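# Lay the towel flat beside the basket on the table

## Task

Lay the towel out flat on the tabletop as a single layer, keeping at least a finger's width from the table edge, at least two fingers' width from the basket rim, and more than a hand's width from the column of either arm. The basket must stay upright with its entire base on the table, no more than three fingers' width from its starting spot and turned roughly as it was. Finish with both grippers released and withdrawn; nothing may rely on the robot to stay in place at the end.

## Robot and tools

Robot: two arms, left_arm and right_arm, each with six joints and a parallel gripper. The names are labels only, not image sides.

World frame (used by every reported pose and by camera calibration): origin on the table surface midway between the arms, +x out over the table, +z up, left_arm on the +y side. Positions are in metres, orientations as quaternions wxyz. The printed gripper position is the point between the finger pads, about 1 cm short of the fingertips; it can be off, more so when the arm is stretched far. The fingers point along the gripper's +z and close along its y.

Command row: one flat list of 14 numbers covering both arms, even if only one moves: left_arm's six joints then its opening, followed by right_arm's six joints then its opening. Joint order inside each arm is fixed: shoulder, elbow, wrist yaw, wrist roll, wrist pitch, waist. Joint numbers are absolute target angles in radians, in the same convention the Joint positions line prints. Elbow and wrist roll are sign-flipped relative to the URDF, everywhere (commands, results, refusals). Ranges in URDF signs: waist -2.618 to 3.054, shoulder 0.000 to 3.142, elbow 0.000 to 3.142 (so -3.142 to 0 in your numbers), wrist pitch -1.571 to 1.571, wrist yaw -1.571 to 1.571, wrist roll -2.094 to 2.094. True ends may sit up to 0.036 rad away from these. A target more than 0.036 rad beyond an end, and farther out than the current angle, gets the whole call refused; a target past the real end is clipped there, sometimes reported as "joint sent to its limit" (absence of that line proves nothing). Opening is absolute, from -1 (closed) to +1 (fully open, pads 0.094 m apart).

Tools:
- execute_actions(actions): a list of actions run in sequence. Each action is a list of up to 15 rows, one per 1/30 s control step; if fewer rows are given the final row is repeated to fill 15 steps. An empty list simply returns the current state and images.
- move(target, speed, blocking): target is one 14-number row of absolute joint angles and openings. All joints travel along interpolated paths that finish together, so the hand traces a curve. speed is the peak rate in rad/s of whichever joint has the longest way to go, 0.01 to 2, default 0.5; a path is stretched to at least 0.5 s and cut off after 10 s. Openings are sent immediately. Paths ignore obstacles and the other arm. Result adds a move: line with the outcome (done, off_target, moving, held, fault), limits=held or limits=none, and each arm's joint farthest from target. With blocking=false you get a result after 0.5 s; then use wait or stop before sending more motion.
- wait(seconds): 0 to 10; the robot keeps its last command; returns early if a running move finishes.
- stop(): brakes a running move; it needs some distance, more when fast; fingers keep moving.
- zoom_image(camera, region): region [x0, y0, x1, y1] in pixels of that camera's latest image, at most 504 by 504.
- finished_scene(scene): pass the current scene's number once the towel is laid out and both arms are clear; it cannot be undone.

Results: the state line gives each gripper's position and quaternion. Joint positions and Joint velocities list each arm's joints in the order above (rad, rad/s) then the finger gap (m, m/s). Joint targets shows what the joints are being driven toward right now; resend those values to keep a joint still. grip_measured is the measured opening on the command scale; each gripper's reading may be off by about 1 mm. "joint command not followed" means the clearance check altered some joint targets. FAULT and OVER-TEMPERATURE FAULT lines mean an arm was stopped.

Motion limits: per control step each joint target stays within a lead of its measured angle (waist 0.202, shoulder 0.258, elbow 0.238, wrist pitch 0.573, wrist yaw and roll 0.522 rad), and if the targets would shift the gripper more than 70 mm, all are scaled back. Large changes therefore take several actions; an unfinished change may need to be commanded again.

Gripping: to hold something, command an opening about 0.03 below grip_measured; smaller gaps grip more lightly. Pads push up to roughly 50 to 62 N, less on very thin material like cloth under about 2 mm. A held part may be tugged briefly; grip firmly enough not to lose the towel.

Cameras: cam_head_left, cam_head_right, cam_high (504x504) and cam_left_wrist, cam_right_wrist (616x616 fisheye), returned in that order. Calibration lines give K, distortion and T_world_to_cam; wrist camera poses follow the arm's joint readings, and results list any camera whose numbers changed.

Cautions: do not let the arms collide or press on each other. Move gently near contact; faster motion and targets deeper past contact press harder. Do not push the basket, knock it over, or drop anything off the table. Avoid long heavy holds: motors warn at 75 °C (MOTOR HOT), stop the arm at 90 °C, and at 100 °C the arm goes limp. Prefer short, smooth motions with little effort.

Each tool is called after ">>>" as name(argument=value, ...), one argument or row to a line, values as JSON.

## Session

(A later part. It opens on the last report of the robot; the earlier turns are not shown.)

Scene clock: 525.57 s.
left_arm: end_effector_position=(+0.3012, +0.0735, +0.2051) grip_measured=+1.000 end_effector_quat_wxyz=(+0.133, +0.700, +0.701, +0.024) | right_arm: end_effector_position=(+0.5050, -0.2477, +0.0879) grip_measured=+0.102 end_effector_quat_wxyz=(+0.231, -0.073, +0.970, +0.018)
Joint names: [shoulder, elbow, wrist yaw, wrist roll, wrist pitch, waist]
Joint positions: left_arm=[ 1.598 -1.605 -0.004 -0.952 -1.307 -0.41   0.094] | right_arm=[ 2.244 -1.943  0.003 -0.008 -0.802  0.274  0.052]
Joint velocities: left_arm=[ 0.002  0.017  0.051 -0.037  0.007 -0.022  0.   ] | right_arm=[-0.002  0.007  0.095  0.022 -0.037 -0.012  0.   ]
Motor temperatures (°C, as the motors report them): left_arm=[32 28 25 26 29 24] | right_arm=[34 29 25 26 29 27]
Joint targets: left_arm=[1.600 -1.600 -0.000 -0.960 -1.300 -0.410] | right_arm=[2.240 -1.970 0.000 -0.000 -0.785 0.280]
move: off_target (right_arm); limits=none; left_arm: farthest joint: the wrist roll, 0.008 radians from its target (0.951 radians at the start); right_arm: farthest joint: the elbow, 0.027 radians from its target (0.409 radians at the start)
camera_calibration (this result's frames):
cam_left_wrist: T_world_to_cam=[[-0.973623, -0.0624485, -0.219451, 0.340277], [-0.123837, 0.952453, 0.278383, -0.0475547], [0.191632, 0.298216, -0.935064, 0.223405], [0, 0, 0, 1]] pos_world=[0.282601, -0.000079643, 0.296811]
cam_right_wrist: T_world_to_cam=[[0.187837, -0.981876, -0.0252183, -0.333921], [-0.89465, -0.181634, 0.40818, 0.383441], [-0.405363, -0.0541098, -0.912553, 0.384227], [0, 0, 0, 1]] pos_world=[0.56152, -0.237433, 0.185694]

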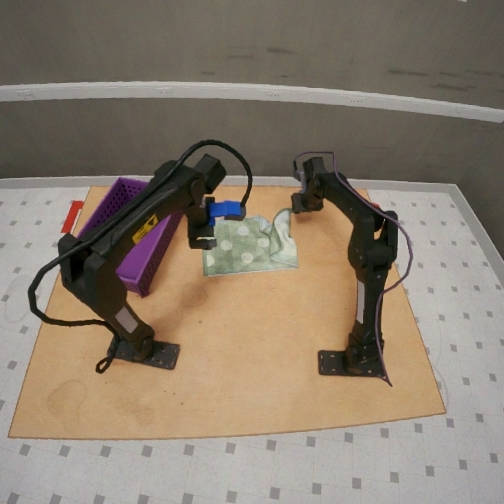

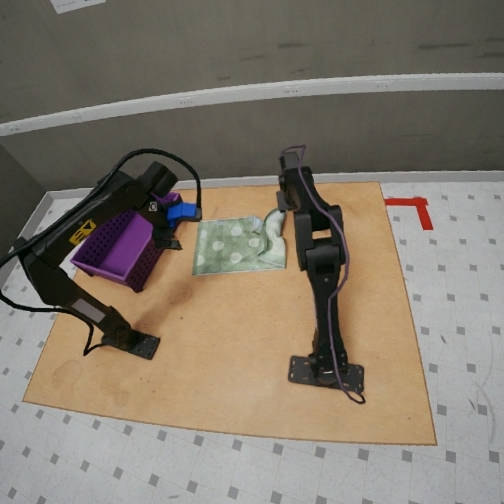

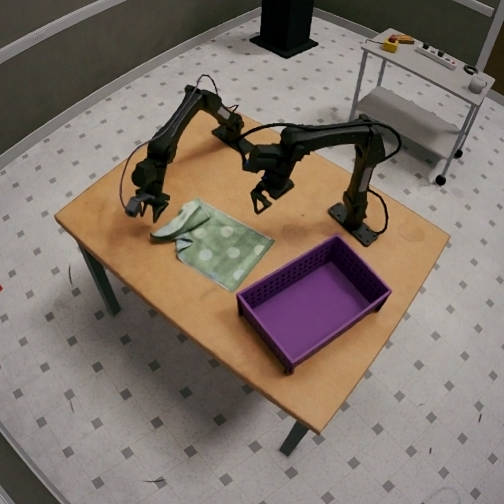

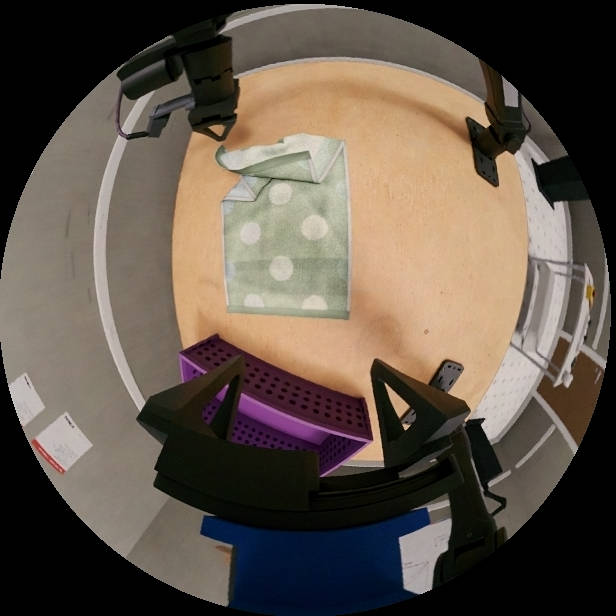

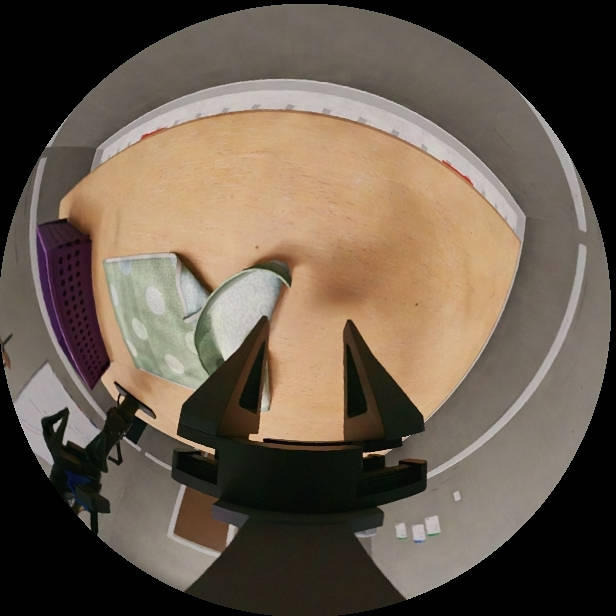

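>>> execute_actions(
  actions=[
    [[1.8,-1.56,0,-0.96,-1.1,-0.41,1,2.27,-1.90,0,0,-0.70,0.35,0.1]],
    [[1.95,-1.54,0,-0.96,-0.98,-0.41,1,2.31,-1.86,0,0,-0.62,0.35,0.1]],
    [[2.04,-1.53,0,-0.96,-0.93,-0.41,1,2.35,-1.85,0,0,-0.60,0.35,0.1]],
    [[2.04,-1.53,0,-0.96,-0.93,-0.41,1,2.35,-1.85,0,0,-0.60,0.35,0.1]],
  ],
)

Scene clock: 533.13 s.
left_arm: end_effector_position=(+0.3601, +0.0319, +0.0353) grip_measured=+1.000 end_effector_quat_wxyz=(+0.049, +0.707, +0.706, +0.011) | right_arm: end_effector_position=(+0.5099, -0.1982, +0.0270) grip_measured=+0.102 end_effector_quat_wxyz=(+0.234, -0.115, +0.965, +0.030)
Joint names: [shoulder, elbow, wrist yaw, wrist roll, wrist pitch, waist]
Joint positions: left_arm=[ 2.056 -1.536 -0.005 -0.954 -0.95  -0.41   0.094] | right_arm=[ 2.344 -1.866 -0.002 -0.007 -0.617  0.358  0.052]
Joint velocities: left_arm=[ 0.007  0.012  0.007  0.037 -0.022  0.022  0.   ] | right_arm=[ 0.002  0.002 -0.037  0.037 -0.037 -0.007 -0.002]
Motor temperatures (°C, as the motors report them): left_arm=[32 28 25 26 29 24] | right_arm=[35 29 25 26 30 27]
Joint targets: left_arm=[2.040 -1.530 -0.000 -0.960 -0.930 -0.410] | right_arm=[2.350 -1.850 0.000 -0.000 -0.600 0.350]
camera_calibration (this result's frames):
cam_left_wrist: T_world_to_cam=[[-0.99502, -0.0457131, -0.0885752, 0.360361], [-0.076641, 0.919038, 0.386645, 0.0269411], [0.0637293, 0.391508, -0.917965, 0.108243], [0, 0, 0, 1]] pos_world=[0.353733, -0.0506647, 0.120866]
cam_right_wrist: T_world_to_cam=[[0.272807, -0.961635, -0.0288813, -0.326982], [-0.878042, -0.261137, 0.40106, 0.397665], [-0.393215, -0.0840527, -0.915597, 0.321331], [0, 0, 0, 1]] pos_world=[0.564722, -0.183583, 0.125279]

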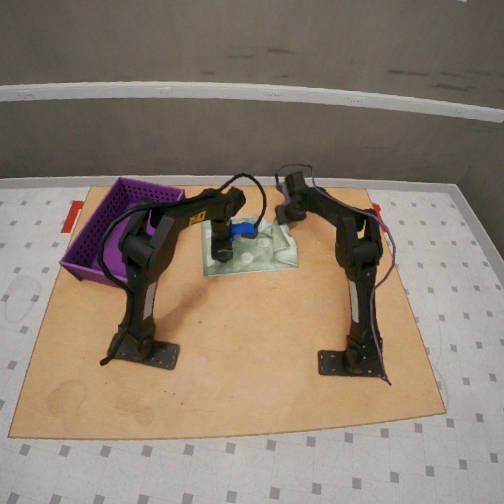

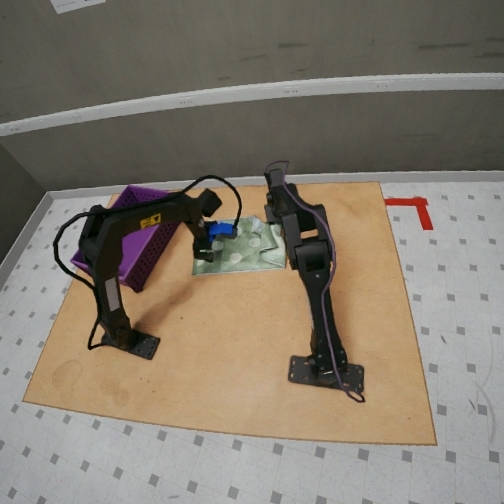

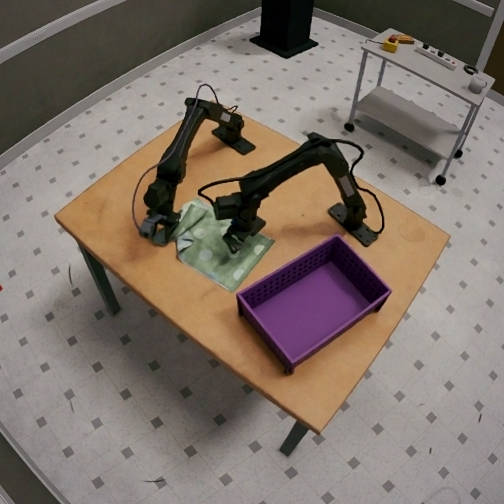

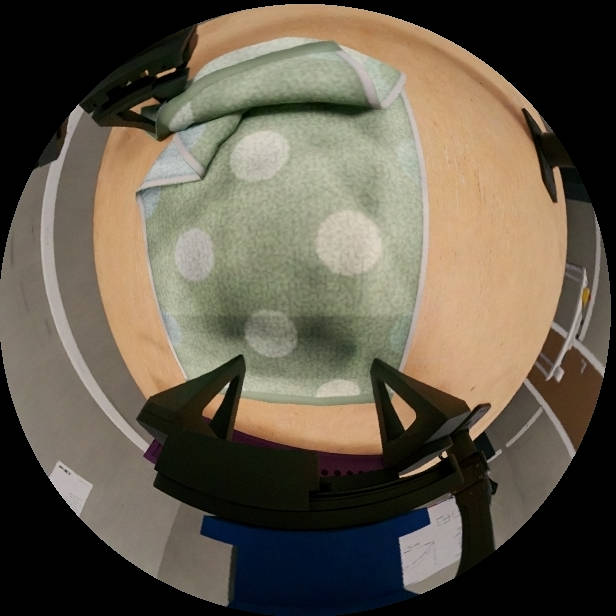

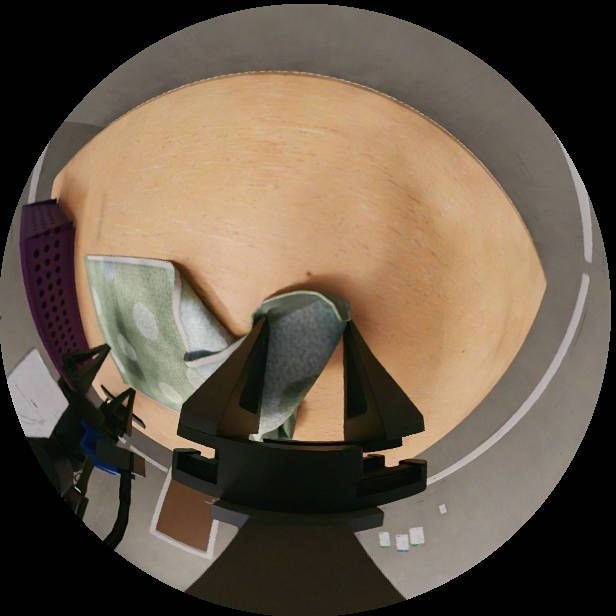

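>>> execute_actions(
  actions=[
    [[2.10,-1.53,0,-0.96,-0.93,-0.41,1,2.34,-1.86,0,0,-0.60,0.335,0.1]],
    [[2.13,-1.52,0,-0.96,-0.93,-0.41,1,2.41,-1.84,0,0,-0.60,0.335,0.1]],
    [[2.13,-1.52,0,-0.96,-0.93,-0.41,1,2.46,-1.84,0,0,-0.60,0.335,0.1]],
    [[2.13,-1.52,0,-0.96,-0.93,-0.41,1,2.46,-1.84,0,0,-0.60,0.335,-0.2]],
    [[2.13,-1.52,0,-0.96,-0.93,-0.41,1,2.46,-1.84,0,0,-0.60,0.335,-0.5]],
    [[2.13,-1.52,0,-0.96,-0.93,-0.41,1,2.46,-1.84,0,0,-0.60,0.335,-0.8]],
    [[2.13,-1.52,0,-0.96,-0.93,-0.41,1,2.46,-1.84,0,0,-0.60,0.335,-1]],
    [[2.13,-1.52,0,-0.96,-0.93,-0.41,1,2.46,-1.84,0,0,-0.60,0.335,-1]],
    [[2.13,-1.52,0,-0.96,-0.93,-0.41,1,2.33,-1.87,0,0,-0.65,0.335,-1]],
    [[2.13,-1.52,0,-0.96,-0.93,-0.41,1,2.28,-1.88,0,0,-0.68,0.335,-1]],
  ],
)

Scene clock: 542.93 s.
left_arm: end_effector_position=(+0.3571, +0.0339, +0.0157) grip_measured=+1.000 end_effector_quat_wxyz=(+0.027, +0.707, +0.706, +0.007) | right_arm: end_effector_position=(+0.5038, -0.2071, +0.0461) grip_measured=-0.955 end_effector_quat_wxyz=(+0.230, -0.109, +0.967, +0.030)
Joint names: [shoulder, elbow, wrist yaw, wrist roll, wrist pitch, waist]
Joint positions: left_arm=[ 2.106 -1.536 -0.005 -0.954 -0.945 -0.41   0.094] | right_arm=[ 2.298 -1.866 -0.006 -0.007 -0.671  0.344  0.002]
Joint velocities: left_arm=[-0.002 -0.002 -0.037 -0.081 -0.081 -0.017  0.   ] | right_arm=[ 0.007  0.007 -0.095 -0.007 -0.037 -0.007 -0.   ]
Motor temperatures (°C, as the motors report them): left_arm=[32 28 25 26 29 24] | right_arm=[35 29 25 26 30 27]
Joint targets: left_arm=[2.130 -1.520 -0.000 -0.960 -0.930 -0.410] | right_arm=[2.280 -1.880 0.000 -0.000 -0.680 0.335]
camera_calibration (this result's frames):
cam_left_wrist: T_world_to_cam=[[-0.997694, -0.0438167, -0.0518421, 0.356031], [-0.0613727, 0.908578, 0.413182, 0.0269692], [0.0289983, 0.41541, -0.909172, 0.101094], [0, 0, 0, 1]] pos_world=[0.353934, -0.0508989, 0.0992258]
cam_right_wrist: T_world_to_cam=[[0.26097, -0.964805, -0.0323416, -0.327855], [-0.877972, -0.251144, 0.407543, 0.384047], [-0.401322, -0.0779613, -0.912613, 0.340798], [0, 0, 0, 1]] pos_world=[0.559512, -0.193296, 0.143898]

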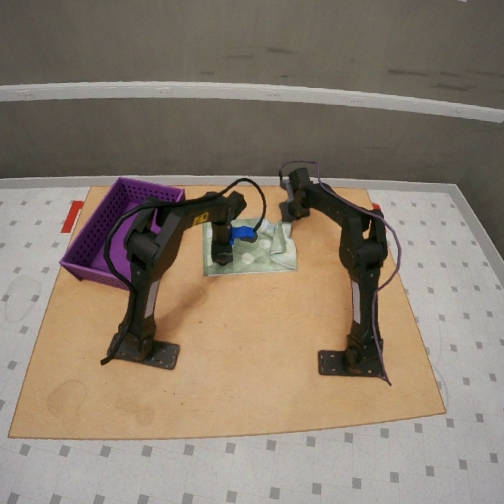

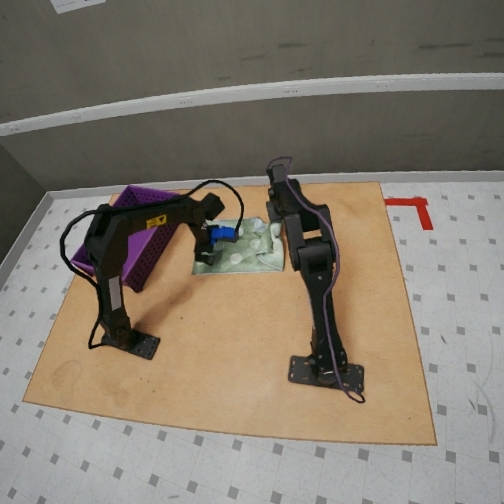

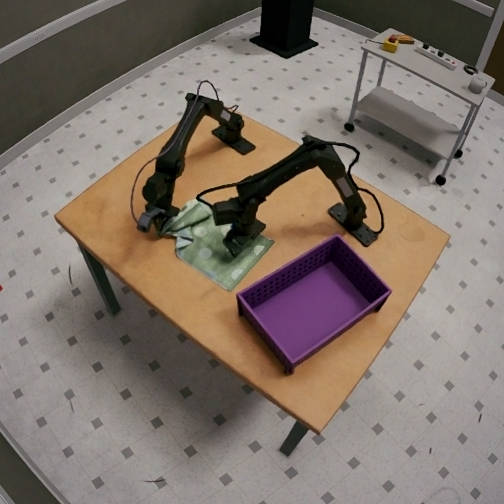

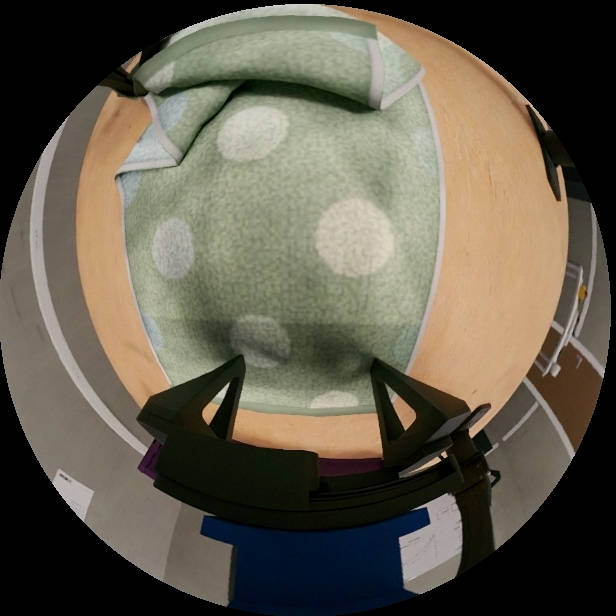

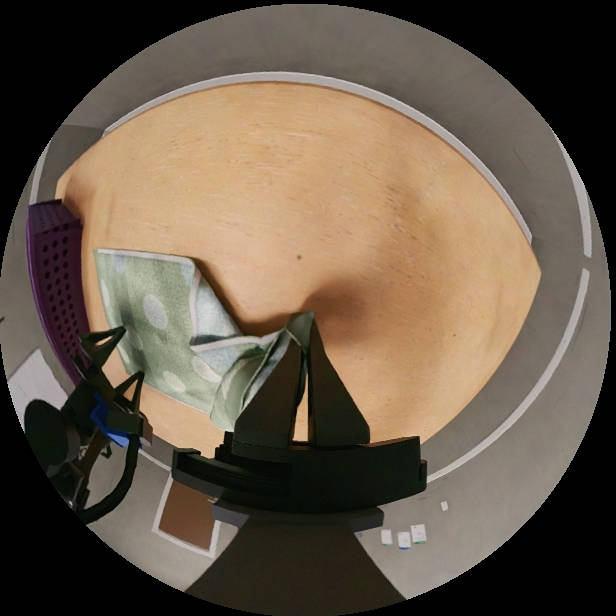

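>>> move(
  target=[2.13,-1.52,0,-0.96,-0.93,-0.41,1,2.16,-1.77,0,0,-0.72,0.05,-1],
  speed=0.3,
)

Scene clock: 549.33 s.
left_arm: end_effector_position=(+0.3574, +0.0324, +0.0157) grip_measured=+1.000 end_effector_quat_wxyz=(+0.029, +0.707, +0.706, +0.004) | right_arm: end_effector_position=(+0.4880, -0.3591, +0.0650) grip_measured=-0.955 end_effector_quat_wxyz=(+0.213, +0.027, +0.977, +0.003)
Joint names: [shoulder, elbow, wrist yaw, wrist roll, wrist pitch, waist]
Joint positions: left_arm=[ 2.106 -1.536  0.001 -0.954 -0.941 -0.41   0.094] | right_arm=[ 2.189 -1.778 -0.016 -0.007 -0.731  0.061  0.002]
Joint velocities: left_arm=[ 0.012 -0.012  0.007 -0.007 -0.007  0.017  0.   ] | right_arm=[ 0.002  0.007 -0.051 -0.022  0.022  0.017 -0.   ]
Motor temperatures (°C, as the motors report them): left_arm=[32 28 25 26 29 24] | right_arm=[37 29 25 26 30 27]
Joint targets: left_arm=[2.130 -1.520 -0.000 -0.960 -0.930 -0.410] | right_arm=[2.160 -1.770 0.000 0.000 -0.720 0.050]
move: off_target (left_arm, right_arm); limits=none; left_arm: farthest joint: the shoulder, 0.024 radians from its target (0.024 radians at the start); right_arm: farthest joint: the shoulder, 0.029 radians from its target (0.138 radians at the start)
camera_calibration (this result's frames):
cam_left_wrist: T_world_to_cam=[[-0.997703, -0.0438576, -0.0516343, 0.356229], [-0.0611177, 0.911504, 0.406725, 0.0281808], [0.0292269, 0.408947, -0.91209, 0.101908], [0, 0, 0, 1]] pos_world=[0.354154, -0.0517386, 0.0998811]
cam_right_wrist: T_world_to_cam=[[-0.0149499, -0.998948, -0.0433498, -0.346708], [-0.896706, -0.0057865, 0.442589, 0.419272], [-0.442374, 0.0454887, -0.895676, 0.403156], [0, 0, 0, 1]] pos_world=[0.549126, -0.362256, 0.160502]

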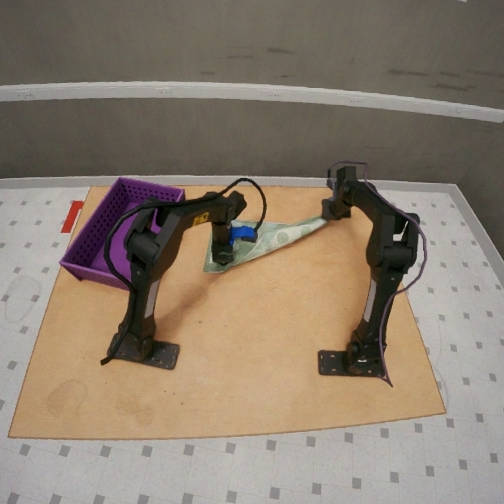

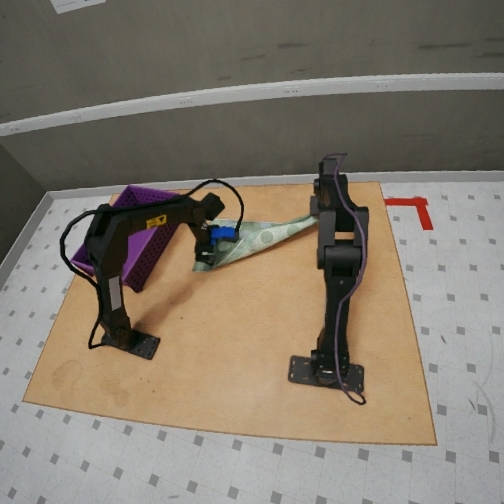

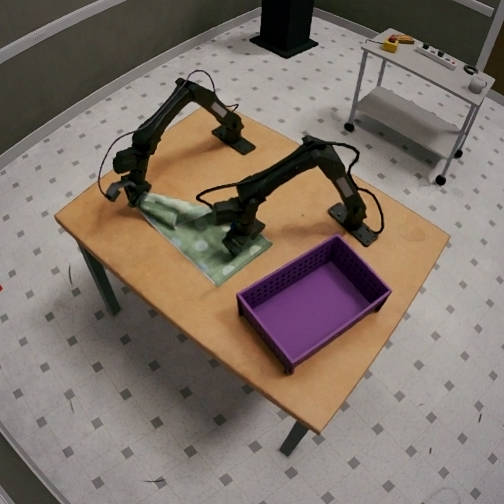

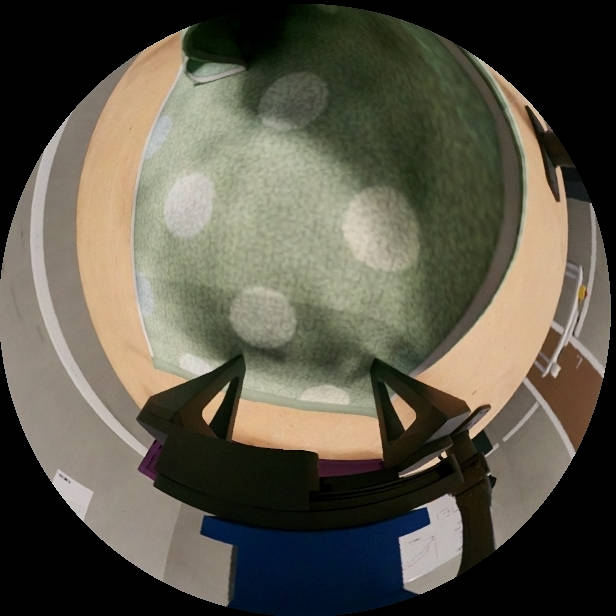

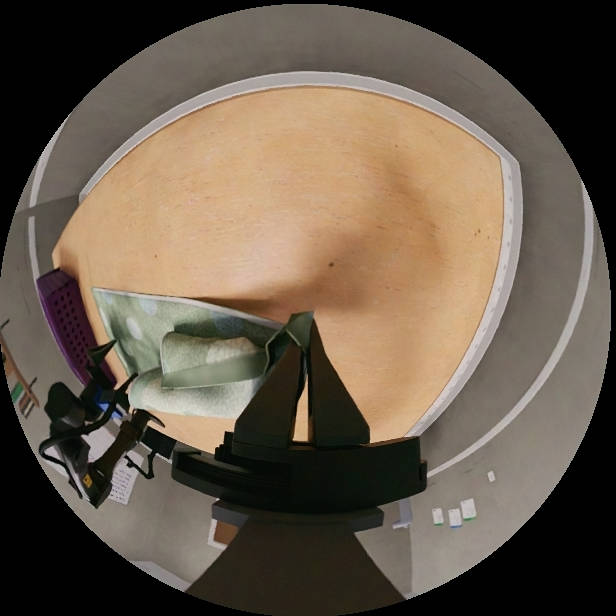

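>>> move(
  target=[2.13,-1.52,0,-0.96,-0.93,-0.41,1,2.04,-1.80,0,1.4,-0.85,0.10,-1],
  speed=0.5,
)

Scene clock: 556.37 s.
left_arm: end_effector_position=(+0.3590, +0.0292, +0.0159) grip_measured=+1.000 end_effector_quat_wxyz=(+0.036, +0.707, +0.706, +0.001) | right_arm: end_effector_position=(+0.4638, -0.3348, +0.1107) grip_measured=-0.955 end_effector_quat_wxyz=(-0.170, +0.623, -0.754, +0.124)
Joint names: [shoulder, elbow, wrist yaw, wrist roll, wrist pitch, waist]
Joint positions: left_arm=[ 2.106 -1.536  0.01  -0.954 -0.928 -0.41   0.094] | right_arm=[ 2.07  -1.778 -0.028  1.385 -0.856  0.103  0.002]
Joint velocities: left_arm=[ 0.007 -0.012 -0.022 -0.081  0.022  0.002  0.   ] | right_arm=[ 0.012 -0.002 -0.081 -0.051 -0.022  0.002  0.001]
Motor temperatures (°C, as the motors report them): left_arm=[32 28 25 26 28 24] | right_arm=[37 29 25 26 30 27]
Joint targets: left_arm=[2.130 -1.520 -0.000 -0.960 -0.930 -0.410] | right_arm=[2.040 -1.800 -0.000 1.400 -0.850 0.100]
move: off_target (left_arm, right_arm); limits=none; left_arm: farthest joint: the shoulder, 0.024 radians from its target (0.024 radians at the start); right_arm: farthest joint: the shoulder, 0.030 radians from its target (0.149 radians at the start)
camera_calibration (this result's frames):
cam_left_wrist: T_world_to_cam=[[-0.997445, -0.0440652, -0.0562269, 0.357756], [-0.062672, 0.917523, 0.392713, 0.0317126], [0.0342846, 0.395233, -0.917941, 0.102043], [0, 0, 0, 1]] pos_world=[0.355331, -0.0536634, 0.101332]
cam_right_wrist: T_world_to_cam=[[0.915285, -0.170374, 0.365002, -0.520052], [-0.383662, -0.644776, 0.66111, -0.0985534], [0.122708, -0.745142, -0.65552, -0.121085], [0, 0, 0, 1]] pos_world=[0.453042, -0.242374, 0.175601]

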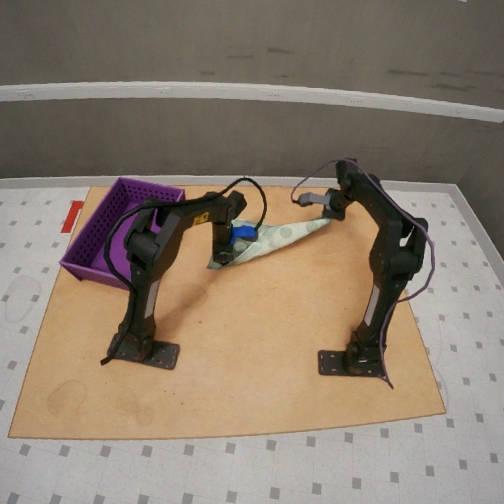

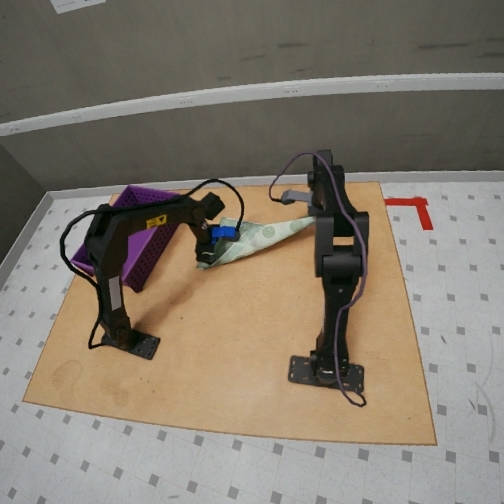

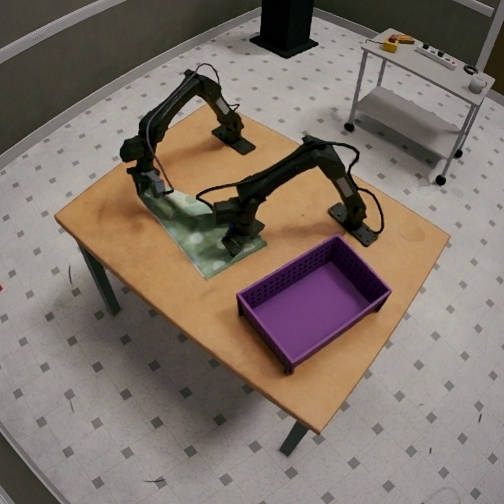

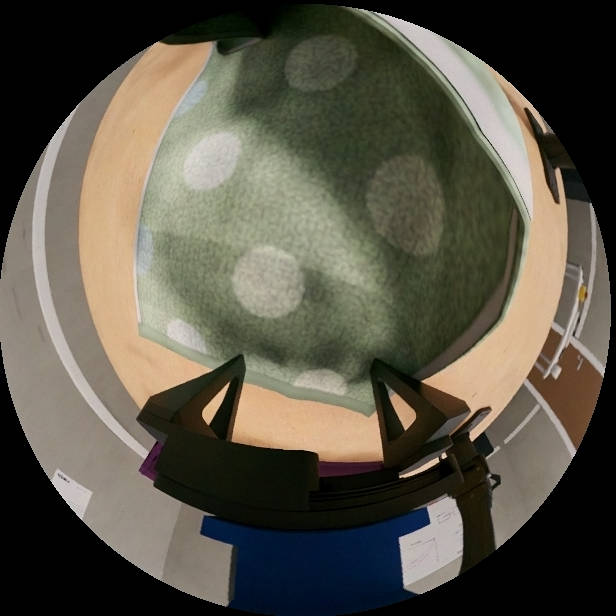

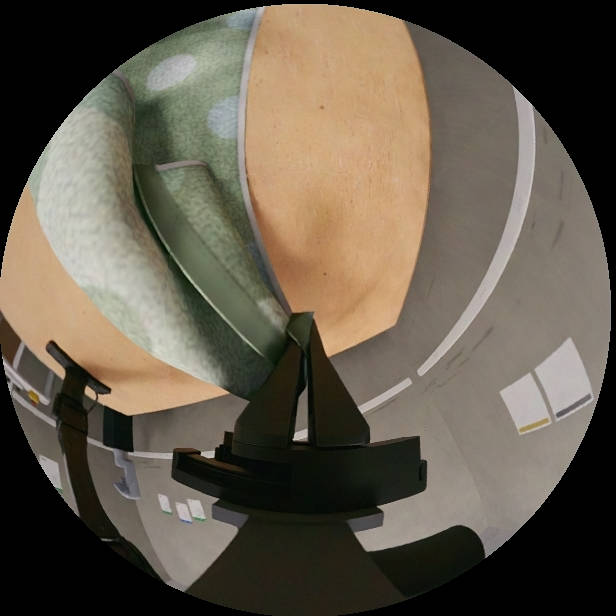

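>>> move(
  target=[2.13,-1.52,0,-0.96,-0.93,-0.41,1, 2.12,-1.78,0,0.6,-0.78,0.0,-1],
  speed=0.6,
)

Scene clock: 569.47 s.
left_arm: end_effector_position=(+0.3596, +0.0275, +0.0161) grip_measured=+1.000 end_effector_quat_wxyz=(+0.040, +0.707, +0.706, -0.002) | right_arm: end_effector_position=(+0.4693, -0.3720, +0.0919) grip_measured=-0.955 end_effector_quat_wxyz=(+0.198, -0.254, +0.945, -0.052)
Joint names: [shoulder, elbow, wrist yaw, wrist roll, wrist pitch, waist]
Joint positions: left_arm=[ 2.106 -1.536  0.016 -0.954 -0.922 -0.41   0.094] | right_arm=[ 2.116 -1.778 -0.037  0.603 -0.823  0.027  0.002]
Joint velocities: left_arm=[-0.012 -0.012 -0.037 -0.007  0.022  0.007  0.   ] | right_arm=[-0.007  0.002 -0.037  0.007  0.022  0.007 -0.   ]
Motor temperatures (°C, as the motors report them): left_arm=[32 28 25 26 28 24] | right_arm=[38 29 25 26 30 27]
Joint targets: left_arm=[2.130 -1.520 0.000 -0.960 -0.930 -0.410] | right_arm=[2.120 -1.780 -0.000 0.600 -0.780 -0.000]
move: off_target (left_arm, right_arm); limits=none; left_arm: farthest joint: the shoulder, 0.024 radians from its target (0.024 radians at the start); right_arm: farthest joint: the wrist pitch, 0.043 radians from its target (0.076 radians at the start)
camera_calibration (this result's frames):
cam_left_wrist: T_world_to_cam=[[-0.997384, -0.04409, -0.0572886, 0.35828], [-0.0628101, 0.920856, 0.38481, 0.0334031], [0.0357882, 0.387402, -0.921216, 0.102564], [0, 0, 0, 1]] pos_world=[0.35577, -0.0546963, 0.102155]
cam_right_wrist: T_world_to_cam=[[0.491954, -0.853825, 0.17019, -0.562231], [-0.789464, -0.355074, 0.500668, 0.204874], [-0.367052, -0.380665, -0.848744, 0.221384], [0, 0, 0, 1]] pos_world=[0.519592, -0.323029, 0.181011]

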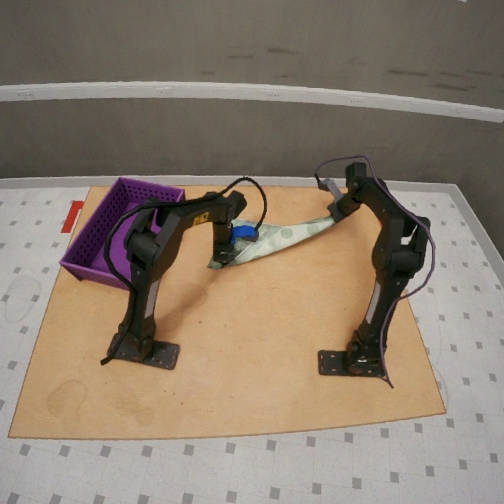

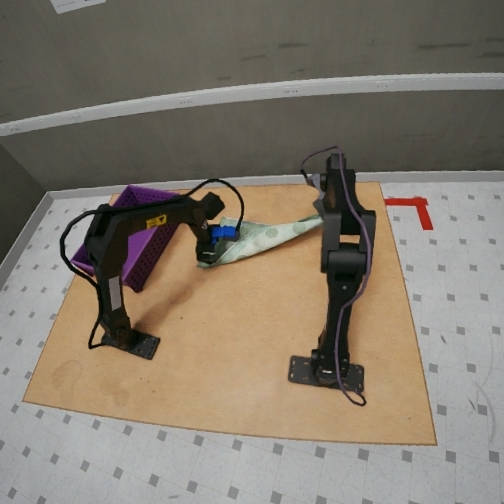

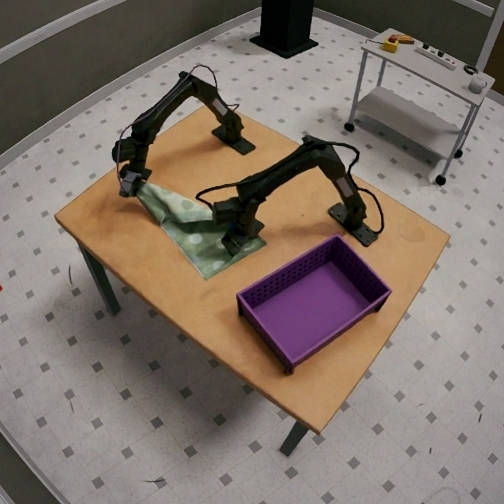

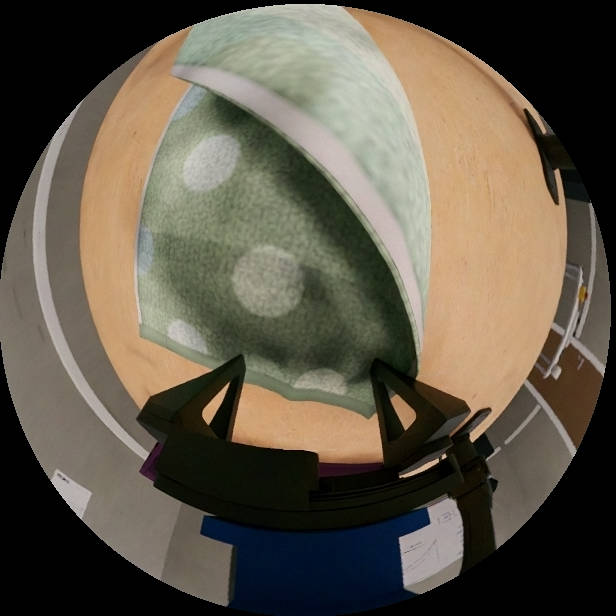

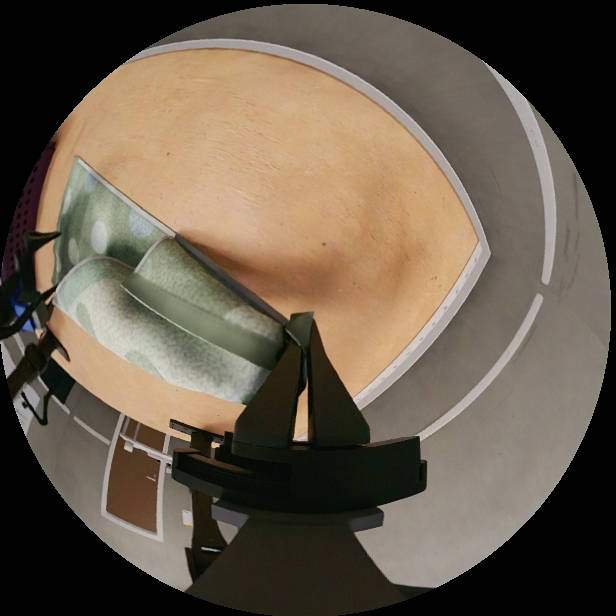

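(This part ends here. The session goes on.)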